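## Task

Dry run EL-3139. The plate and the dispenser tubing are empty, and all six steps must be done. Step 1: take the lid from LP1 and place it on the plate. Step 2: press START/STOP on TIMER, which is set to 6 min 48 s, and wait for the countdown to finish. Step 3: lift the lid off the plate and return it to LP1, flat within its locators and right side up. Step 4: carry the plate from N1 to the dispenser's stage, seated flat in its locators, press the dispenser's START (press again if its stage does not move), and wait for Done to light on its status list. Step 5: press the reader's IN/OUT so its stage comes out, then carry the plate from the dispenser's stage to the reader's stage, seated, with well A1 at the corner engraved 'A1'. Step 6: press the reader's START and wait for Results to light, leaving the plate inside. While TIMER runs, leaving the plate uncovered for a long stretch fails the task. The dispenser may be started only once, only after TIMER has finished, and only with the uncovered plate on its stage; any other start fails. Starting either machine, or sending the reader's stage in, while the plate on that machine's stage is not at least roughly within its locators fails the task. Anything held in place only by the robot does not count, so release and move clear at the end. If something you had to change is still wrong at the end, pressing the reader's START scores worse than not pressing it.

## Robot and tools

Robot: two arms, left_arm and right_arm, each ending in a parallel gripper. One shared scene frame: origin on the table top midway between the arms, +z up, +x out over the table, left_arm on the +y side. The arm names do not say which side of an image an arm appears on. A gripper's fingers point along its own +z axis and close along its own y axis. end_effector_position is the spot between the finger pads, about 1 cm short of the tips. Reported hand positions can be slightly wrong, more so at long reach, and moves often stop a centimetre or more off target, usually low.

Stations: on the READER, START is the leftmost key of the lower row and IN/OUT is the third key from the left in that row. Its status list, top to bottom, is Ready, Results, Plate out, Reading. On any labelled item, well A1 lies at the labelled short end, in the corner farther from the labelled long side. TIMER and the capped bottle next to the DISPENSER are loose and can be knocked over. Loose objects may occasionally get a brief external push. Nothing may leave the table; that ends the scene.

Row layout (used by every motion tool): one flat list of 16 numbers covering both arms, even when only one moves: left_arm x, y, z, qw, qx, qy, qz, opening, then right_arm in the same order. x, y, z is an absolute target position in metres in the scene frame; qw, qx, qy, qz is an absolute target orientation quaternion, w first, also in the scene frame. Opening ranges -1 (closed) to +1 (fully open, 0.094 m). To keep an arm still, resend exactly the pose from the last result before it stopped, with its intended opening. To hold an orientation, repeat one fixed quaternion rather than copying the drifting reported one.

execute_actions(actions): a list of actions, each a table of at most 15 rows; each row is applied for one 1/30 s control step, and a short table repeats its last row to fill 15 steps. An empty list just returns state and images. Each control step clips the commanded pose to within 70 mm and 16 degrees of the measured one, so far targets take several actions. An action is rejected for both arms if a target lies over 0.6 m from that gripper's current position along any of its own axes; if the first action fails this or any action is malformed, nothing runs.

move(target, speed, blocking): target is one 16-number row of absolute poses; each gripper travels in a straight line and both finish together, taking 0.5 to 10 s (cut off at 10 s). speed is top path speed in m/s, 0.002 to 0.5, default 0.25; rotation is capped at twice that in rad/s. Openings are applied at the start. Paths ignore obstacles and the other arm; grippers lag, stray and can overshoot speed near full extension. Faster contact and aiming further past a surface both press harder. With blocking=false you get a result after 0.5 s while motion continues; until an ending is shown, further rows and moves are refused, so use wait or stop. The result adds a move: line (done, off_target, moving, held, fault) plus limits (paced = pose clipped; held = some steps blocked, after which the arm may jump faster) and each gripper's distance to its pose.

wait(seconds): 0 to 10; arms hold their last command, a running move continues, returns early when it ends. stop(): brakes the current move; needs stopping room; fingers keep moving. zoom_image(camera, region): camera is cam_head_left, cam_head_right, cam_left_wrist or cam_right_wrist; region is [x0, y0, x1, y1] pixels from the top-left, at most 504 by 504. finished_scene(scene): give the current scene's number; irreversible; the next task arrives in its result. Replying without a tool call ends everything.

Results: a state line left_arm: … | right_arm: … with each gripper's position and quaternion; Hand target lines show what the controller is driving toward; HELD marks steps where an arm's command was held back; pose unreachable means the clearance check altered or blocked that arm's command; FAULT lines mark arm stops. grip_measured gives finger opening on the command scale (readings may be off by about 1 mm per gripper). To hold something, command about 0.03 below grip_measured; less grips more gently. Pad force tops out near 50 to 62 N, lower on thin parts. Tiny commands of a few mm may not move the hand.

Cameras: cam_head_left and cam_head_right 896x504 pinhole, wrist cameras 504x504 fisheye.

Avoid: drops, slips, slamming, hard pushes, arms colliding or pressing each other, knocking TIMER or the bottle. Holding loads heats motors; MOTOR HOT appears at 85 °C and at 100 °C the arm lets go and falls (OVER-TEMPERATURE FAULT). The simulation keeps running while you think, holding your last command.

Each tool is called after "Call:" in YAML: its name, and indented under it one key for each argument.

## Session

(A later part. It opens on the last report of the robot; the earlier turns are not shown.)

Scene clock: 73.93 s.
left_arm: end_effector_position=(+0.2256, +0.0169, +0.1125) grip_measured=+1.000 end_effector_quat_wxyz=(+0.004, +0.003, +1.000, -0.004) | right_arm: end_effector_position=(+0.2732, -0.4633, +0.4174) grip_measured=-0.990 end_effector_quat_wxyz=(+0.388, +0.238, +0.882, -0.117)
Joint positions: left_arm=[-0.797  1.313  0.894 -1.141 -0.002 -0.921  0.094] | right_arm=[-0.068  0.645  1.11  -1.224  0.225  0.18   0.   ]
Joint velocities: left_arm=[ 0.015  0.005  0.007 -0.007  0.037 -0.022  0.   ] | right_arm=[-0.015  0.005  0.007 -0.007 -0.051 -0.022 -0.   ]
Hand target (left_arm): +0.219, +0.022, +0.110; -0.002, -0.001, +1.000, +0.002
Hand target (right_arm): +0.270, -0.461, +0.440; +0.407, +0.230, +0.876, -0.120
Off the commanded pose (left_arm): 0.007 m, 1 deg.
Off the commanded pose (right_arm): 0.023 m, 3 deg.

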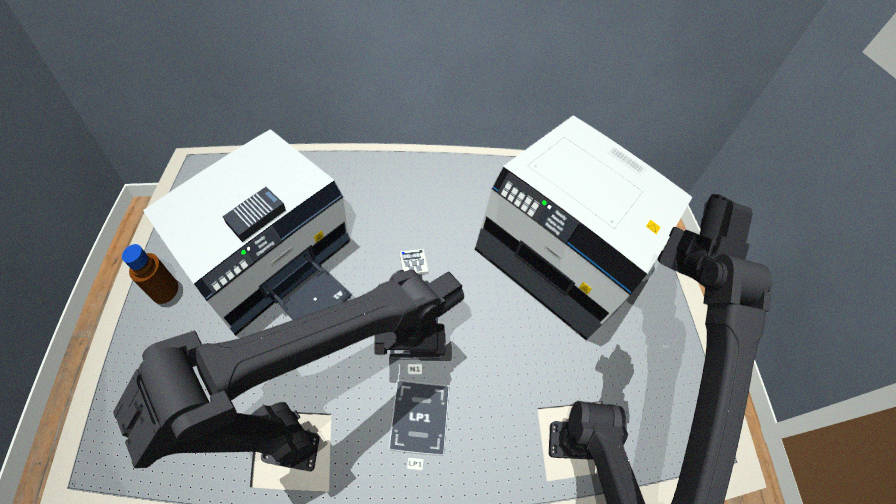

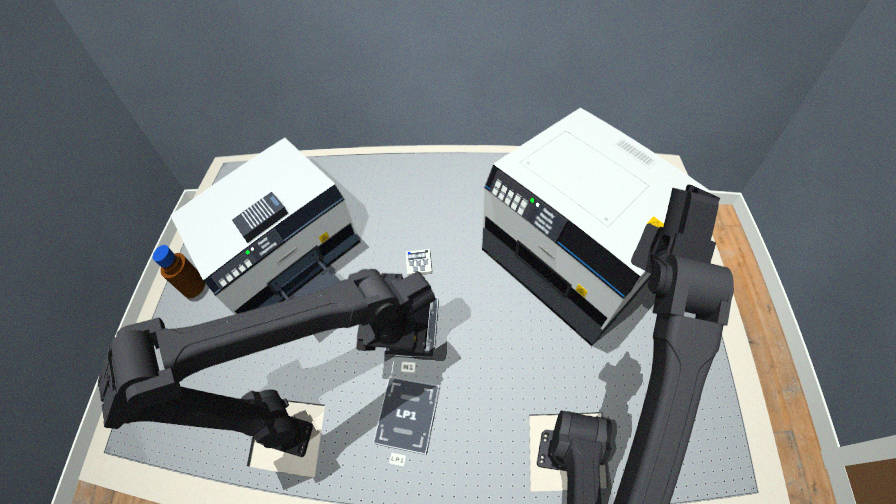

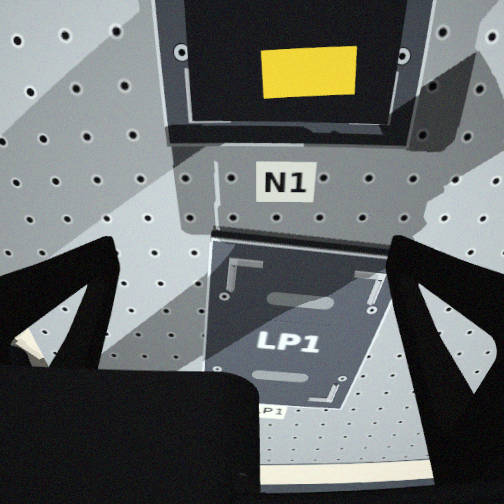

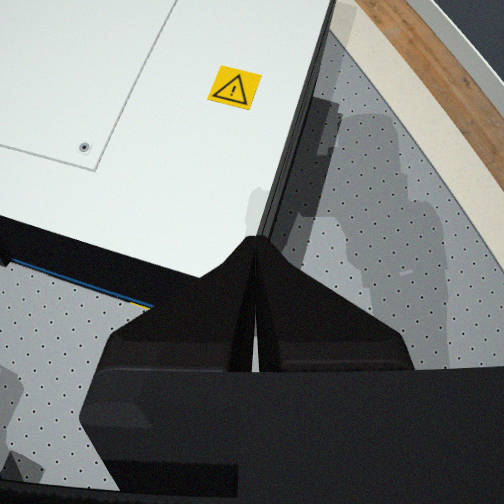

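Waiting out the timer.

Call:
wait:
  seconds: 10

Call:
wait:
  seconds: 10

Call:
wait:
  seconds: 10

Call:
wait:
  seconds: 10

Call:
wait:
  seconds: 10

Scene clock: 86.80 s.
left_arm: end_effector_position=(+0.2256, +0.0169, +0.1125) grip_measured=+1.000 end_effector_quat_wxyz=(+0.004, +0.003, +1.000, -0.004) | right_arm: end_effector_position=(+0.2732, -0.4633, +0.4174) grip_measured=-0.990 end_effector_quat_wxyz=(+0.388, +0.238, +0.882, -0.117)
Joint positions: left_arm=[-0.797  1.313  0.894 -1.141 -0.002 -0.921  0.094] | right_arm=[-0.068  0.645  1.11  -1.224  0.225  0.18   0.   ]
Joint velocities: left_arm=[-0.024 -0.005 -0.007 -0.002 -0.007 -0.066  0.   ] | right_arm=[-0.015 -0.005  0.002  0.002 -0.11  -0.007 -0.001]
Hand target (left_arm): +0.219, +0.022, +0.110; -0.002, -0.001, +1.000, +0.002
Hand target (right_arm): +0.270, -0.461, +0.440; +0.407, +0.230, +0.876, -0.120
Off the commanded pose (left_arm): 0.007 m, 1 deg.
Off the commanded pose (right_arm): 0.023 m, 3 deg.
wait: 10.00 s; at rest from the start

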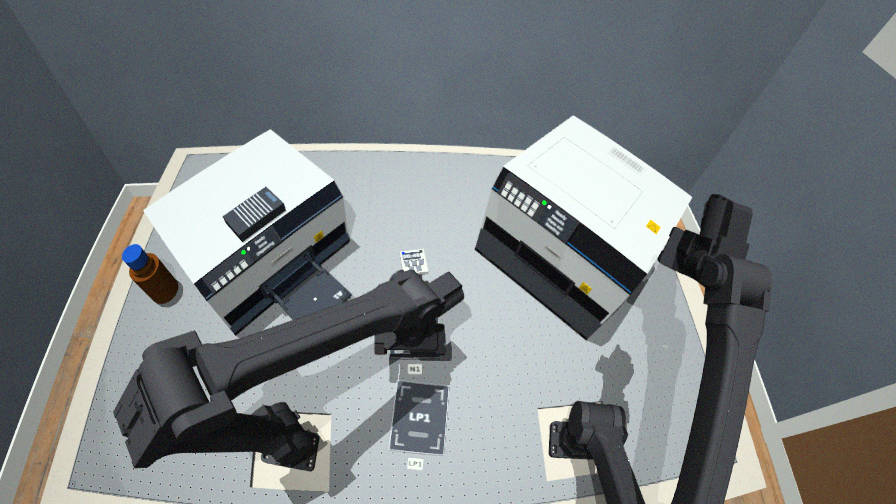

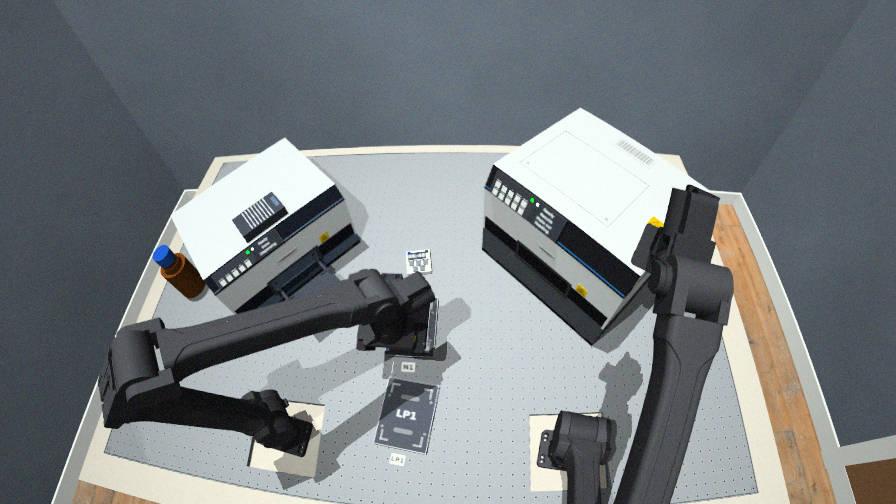

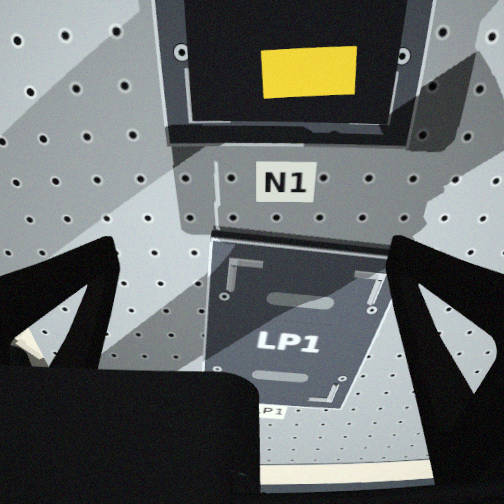

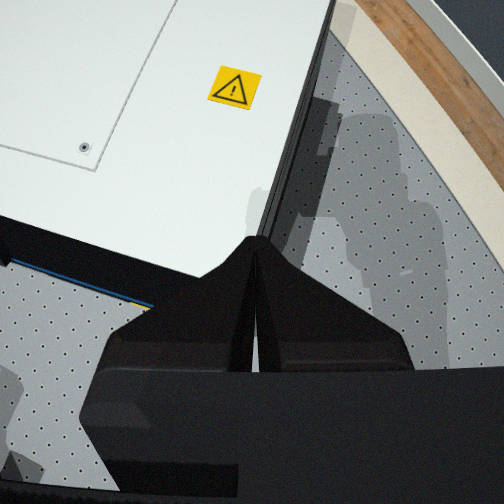

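Scene clock: 96.80 s.
left_arm: end_effector_position=(+0.2256, +0.0169, +0.1125) grip_measured=+1.000 end_effector_quat_wxyz=(+0.004, +0.003, +1.000, -0.004) | right_arm: end_effector_position=(+0.2732, -0.4633, +0.4174) grip_measured=-0.990 end_effector_quat_wxyz=(+0.388, +0.238, +0.882, -0.117)
Joint positions: left_arm=[-0.797  1.313  0.894 -1.141 -0.002 -0.921  0.094] | right_arm=[-0.068  0.645  1.11  -1.224  0.225  0.18   0.   ]
Joint velocities: left_arm=[-0.034  0.005  0.012 -0.002 -0.022 -0.037  0.   ] | right_arm=[ 0.005  0.015 -0.002 -0.002 -0.051  0.007  0.   ]
Hand target (left_arm): +0.219, +0.022, +0.110; -0.002, -0.001, +1.000, +0.002
Hand target (right_arm): +0.270, -0.461, +0.440; +0.407, +0.230, +0.876, -0.120
Off the commanded pose (left_arm): 0.007 m, 1 deg.
Off the commanded pose (right_arm): 0.023 m, 3 deg.
wait: 10.00 s; at rest by 0.17 s

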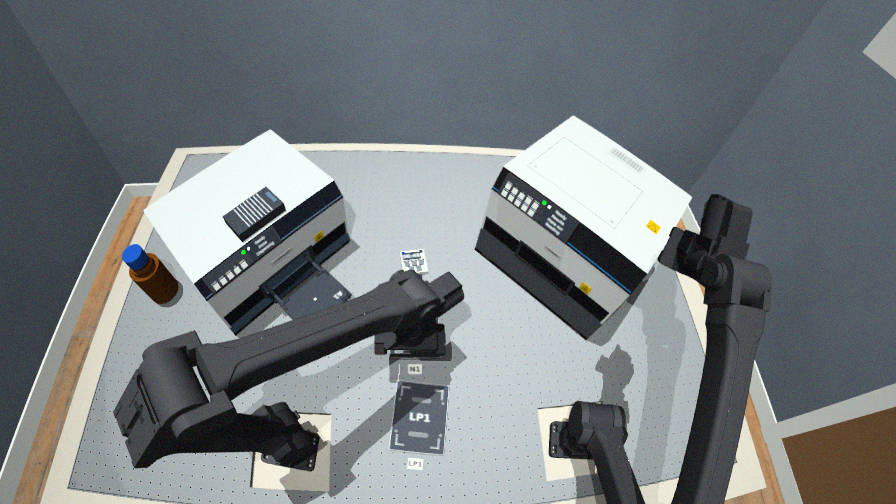

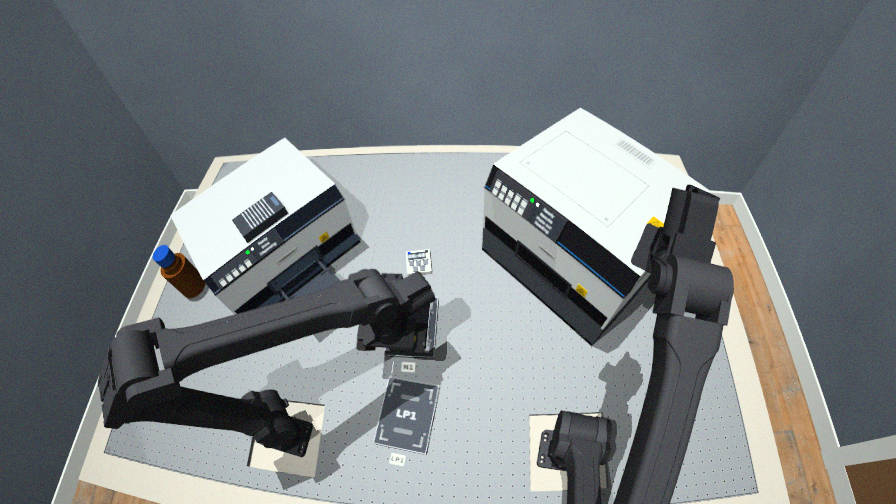

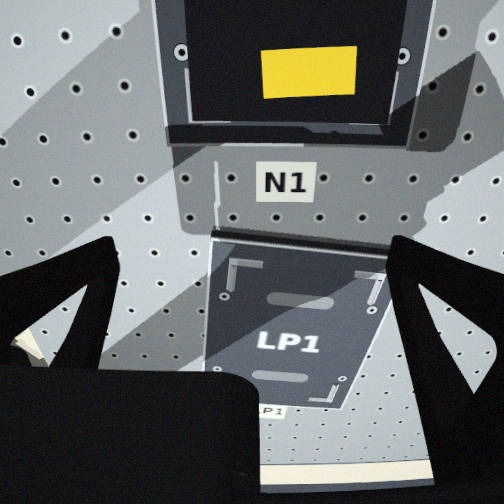

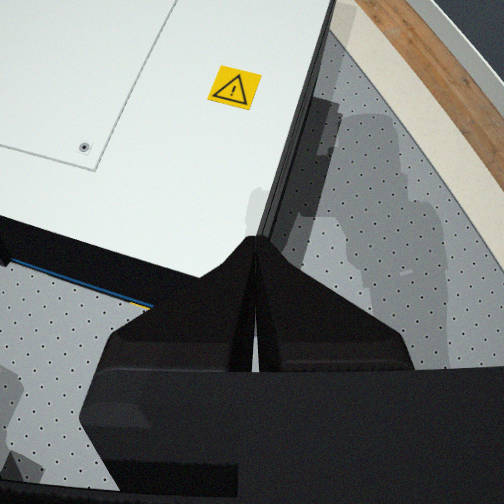

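Scene clock: 106.80 s.
left_arm: end_effector_position=(+0.2256, +0.0169, +0.1125) grip_measured=+1.000 end_effector_quat_wxyz=(+0.004, +0.003, +1.000, -0.004) | right_arm: end_effector_position=(+0.2732, -0.4633, +0.4174) grip_measured=-0.990 end_effector_quat_wxyz=(+0.388, +0.238, +0.882, -0.117)
Joint positions: left_arm=[-0.797  1.313  0.894 -1.141 -0.002 -0.921  0.094] | right_arm=[-0.068  0.645  1.11  -1.224  0.225  0.18   0.   ]
Joint velocities: left_arm=[-0.015  0.005 -0.017 -0.002 -0.037 -0.037  0.   ] | right_arm=[-0.005 -0.024 -0.017 -0.007  0.037  0.051  0.   ]
Hand target (left_arm): +0.219, +0.022, +0.110; -0.002, -0.001, +1.000, +0.002
Hand target (right_arm): +0.270, -0.461, +0.440; +0.407, +0.230, +0.876, -0.120
Off the commanded pose (left_arm): 0.007 m, 1 deg.
Off the commanded pose (right_arm): 0.023 m, 3 deg.
wait: 10.00 s; at rest by 0.17 s

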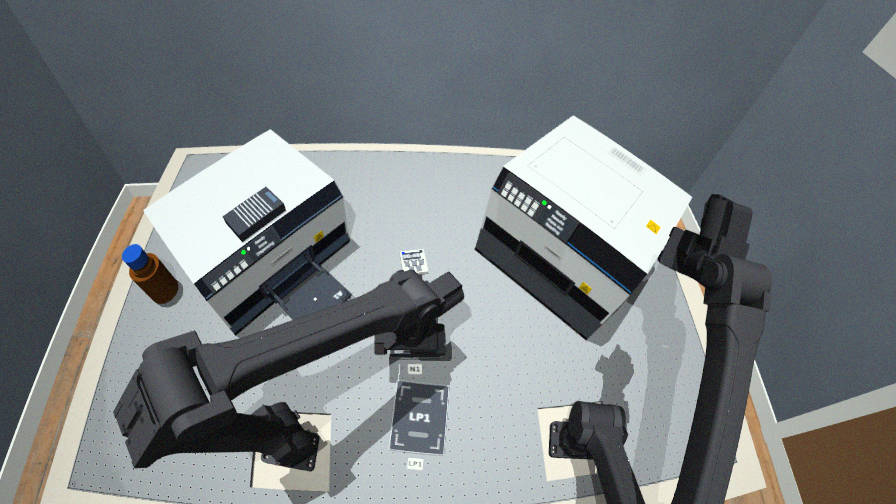

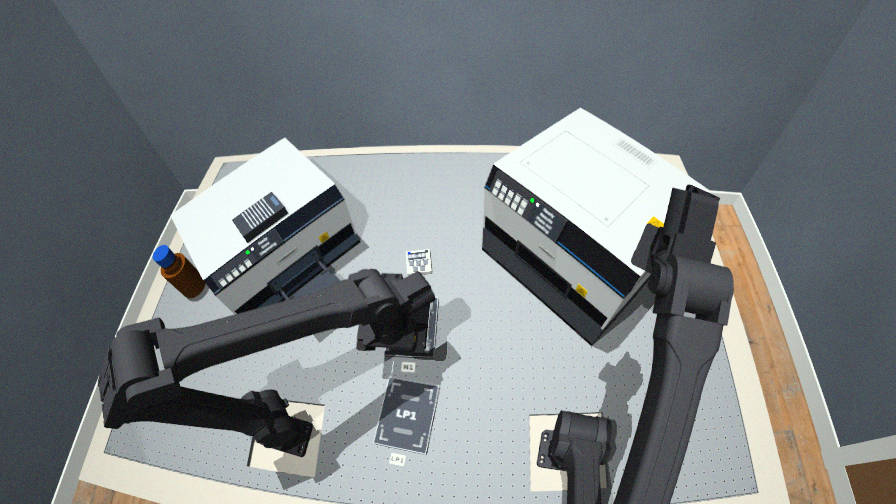

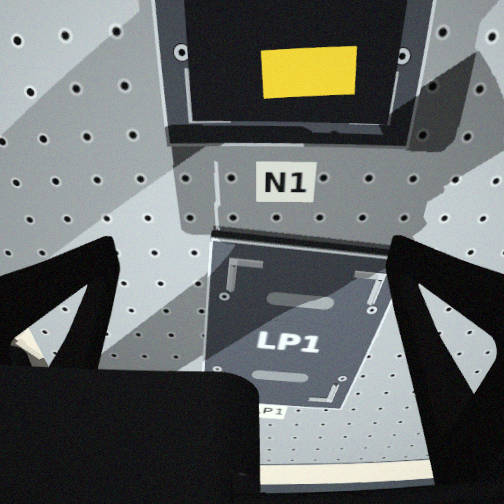

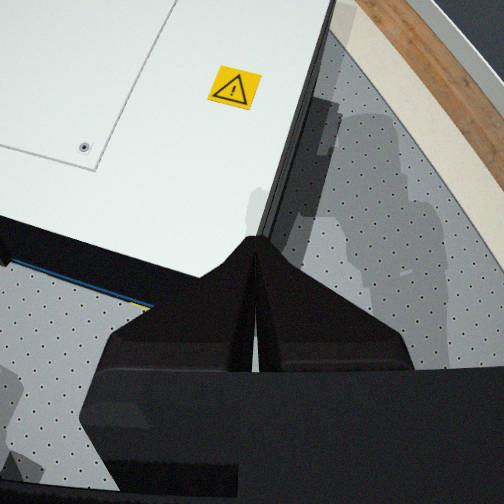

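Scene clock: 116.80 s.
left_arm: end_effector_position=(+0.2256, +0.0169, +0.1125) grip_measured=+1.000 end_effector_quat_wxyz=(+0.004, +0.003, +1.000, -0.004) | right_arm: end_effector_position=(+0.2732, -0.4633, +0.4174) grip_measured=-0.990 end_effector_quat_wxyz=(+0.388, +0.238, +0.882, -0.117)
Joint positions: left_arm=[-0.797  1.313  0.894 -1.141 -0.002 -0.921  0.094] | right_arm=[-0.068  0.645  1.11  -1.224  0.225  0.18   0.   ]
Joint velocities: left_arm=[-0.005 -0.005  0.007 -0.007  0.007  0.007  0.   ] | right_arm=[-0.015 -0.005 -0.002  0.002  0.022  0.037  0.001]
Hand target (left_arm): +0.219, +0.022, +0.110; -0.002, -0.001, +1.000, +0.002
Hand target (right_arm): +0.270, -0.461, +0.440; +0.407, +0.230, +0.876, -0.120
Off the commanded pose (left_arm): 0.007 m, 1 deg.
Off the commanded pose (right_arm): 0.023 m, 3 deg.
wait: 10.00 s; at rest by 0.17 s

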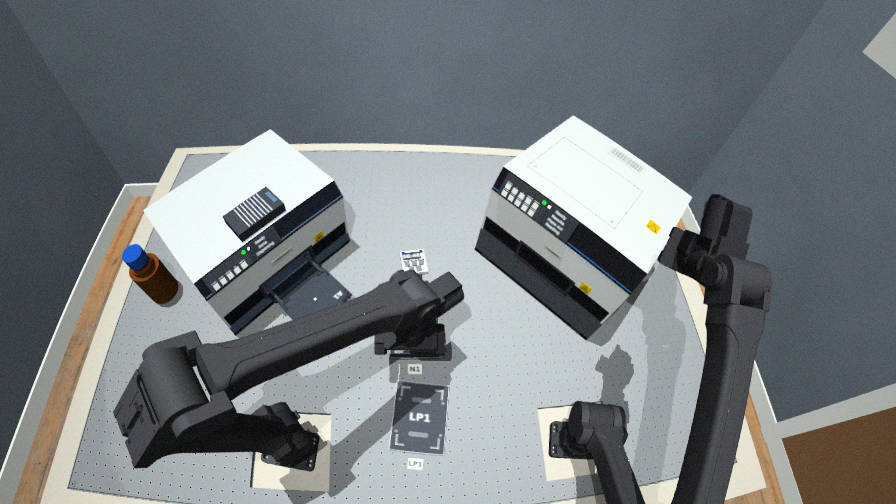

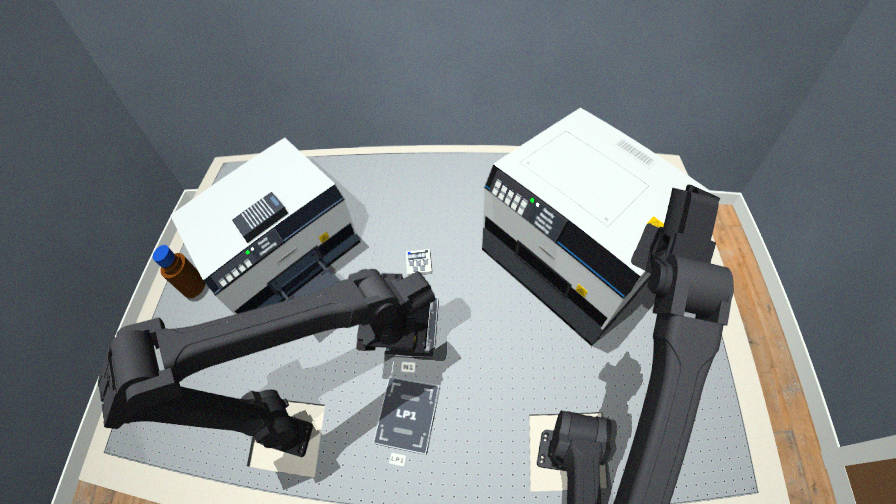

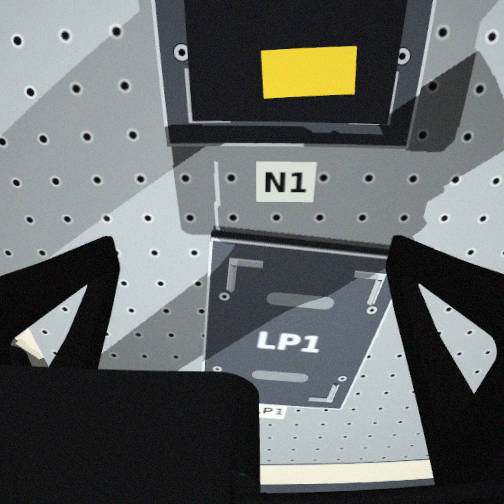

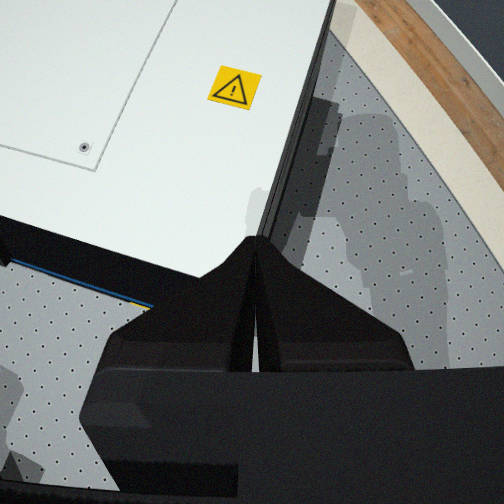

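Scene clock: 126.80 s.
left_arm: end_effector_position=(+0.2256, +0.0169, +0.1125) grip_measured=+1.000 end_effector_quat_wxyz=(+0.004, +0.003, +1.000, -0.004) | right_arm: end_effector_position=(+0.2732, -0.4633, +0.4174) grip_measured=-0.990 end_effector_quat_wxyz=(+0.388, +0.238, +0.882, -0.117)
Joint positions: left_arm=[-0.797  1.313  0.894 -1.141 -0.002 -0.921  0.094] | right_arm=[-0.068  0.645  1.11  -1.224  0.225  0.18   0.   ]
Joint velocities: left_arm=[-0.015 -0.005  0.002 -0.007 -0.022 -0.066  0.   ] | right_arm=[-0.015 -0.015 -0.017 -0.012 -0.007 -0.037  0.   ]
Hand target (left_arm): +0.219, +0.022, +0.110; -0.002, -0.001, +1.000, +0.002
Hand target (right_arm): +0.270, -0.461, +0.440; +0.407, +0.230, +0.876, -0.120
Off the commanded pose (left_arm): 0.007 m, 1 deg.
Off the commanded pose (right_arm): 0.023 m, 3 deg.
wait: 10.00 s; at rest by 0.17 s

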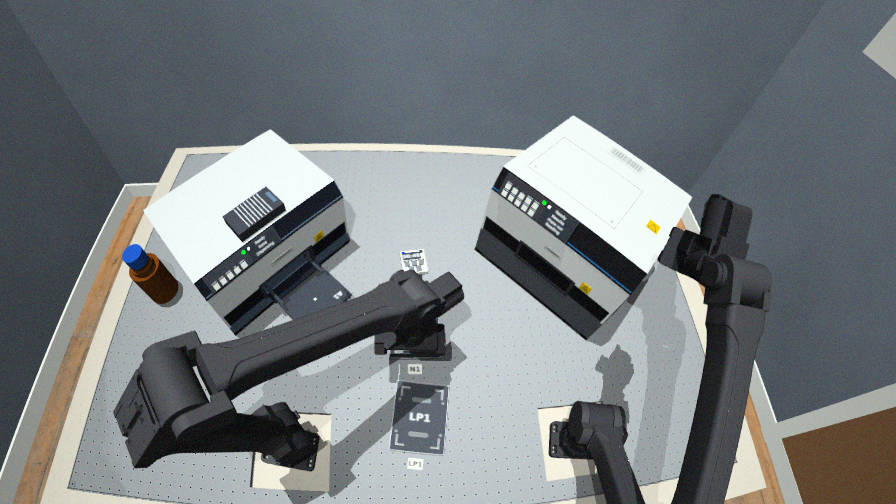

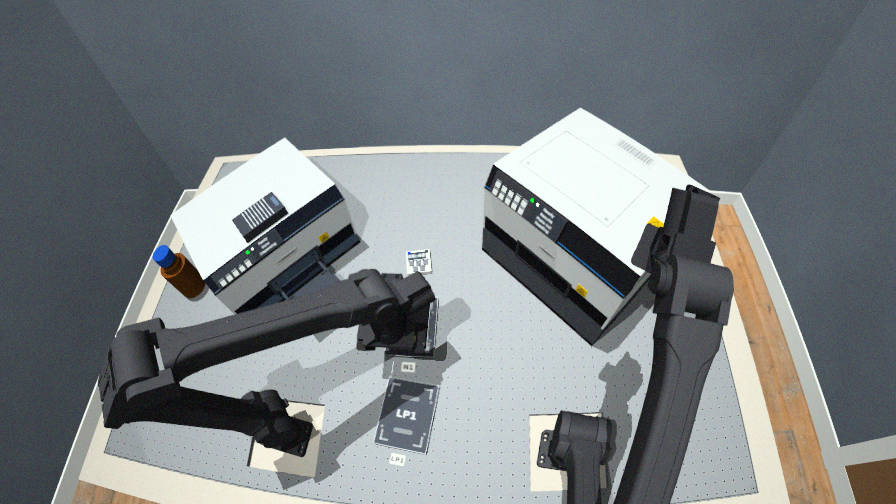

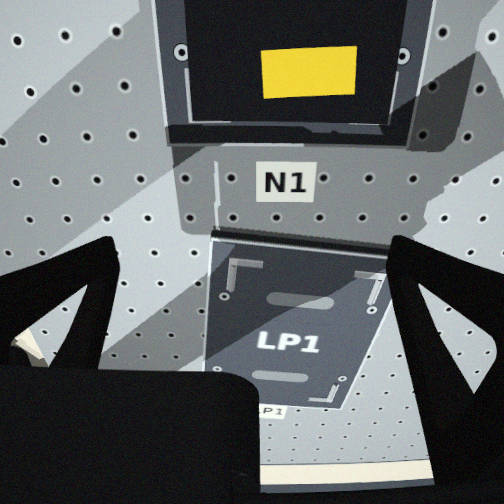

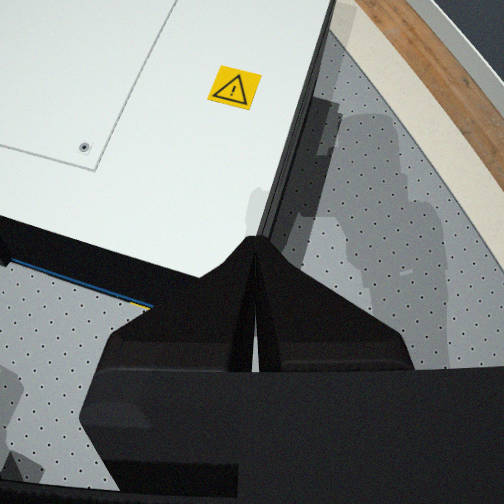

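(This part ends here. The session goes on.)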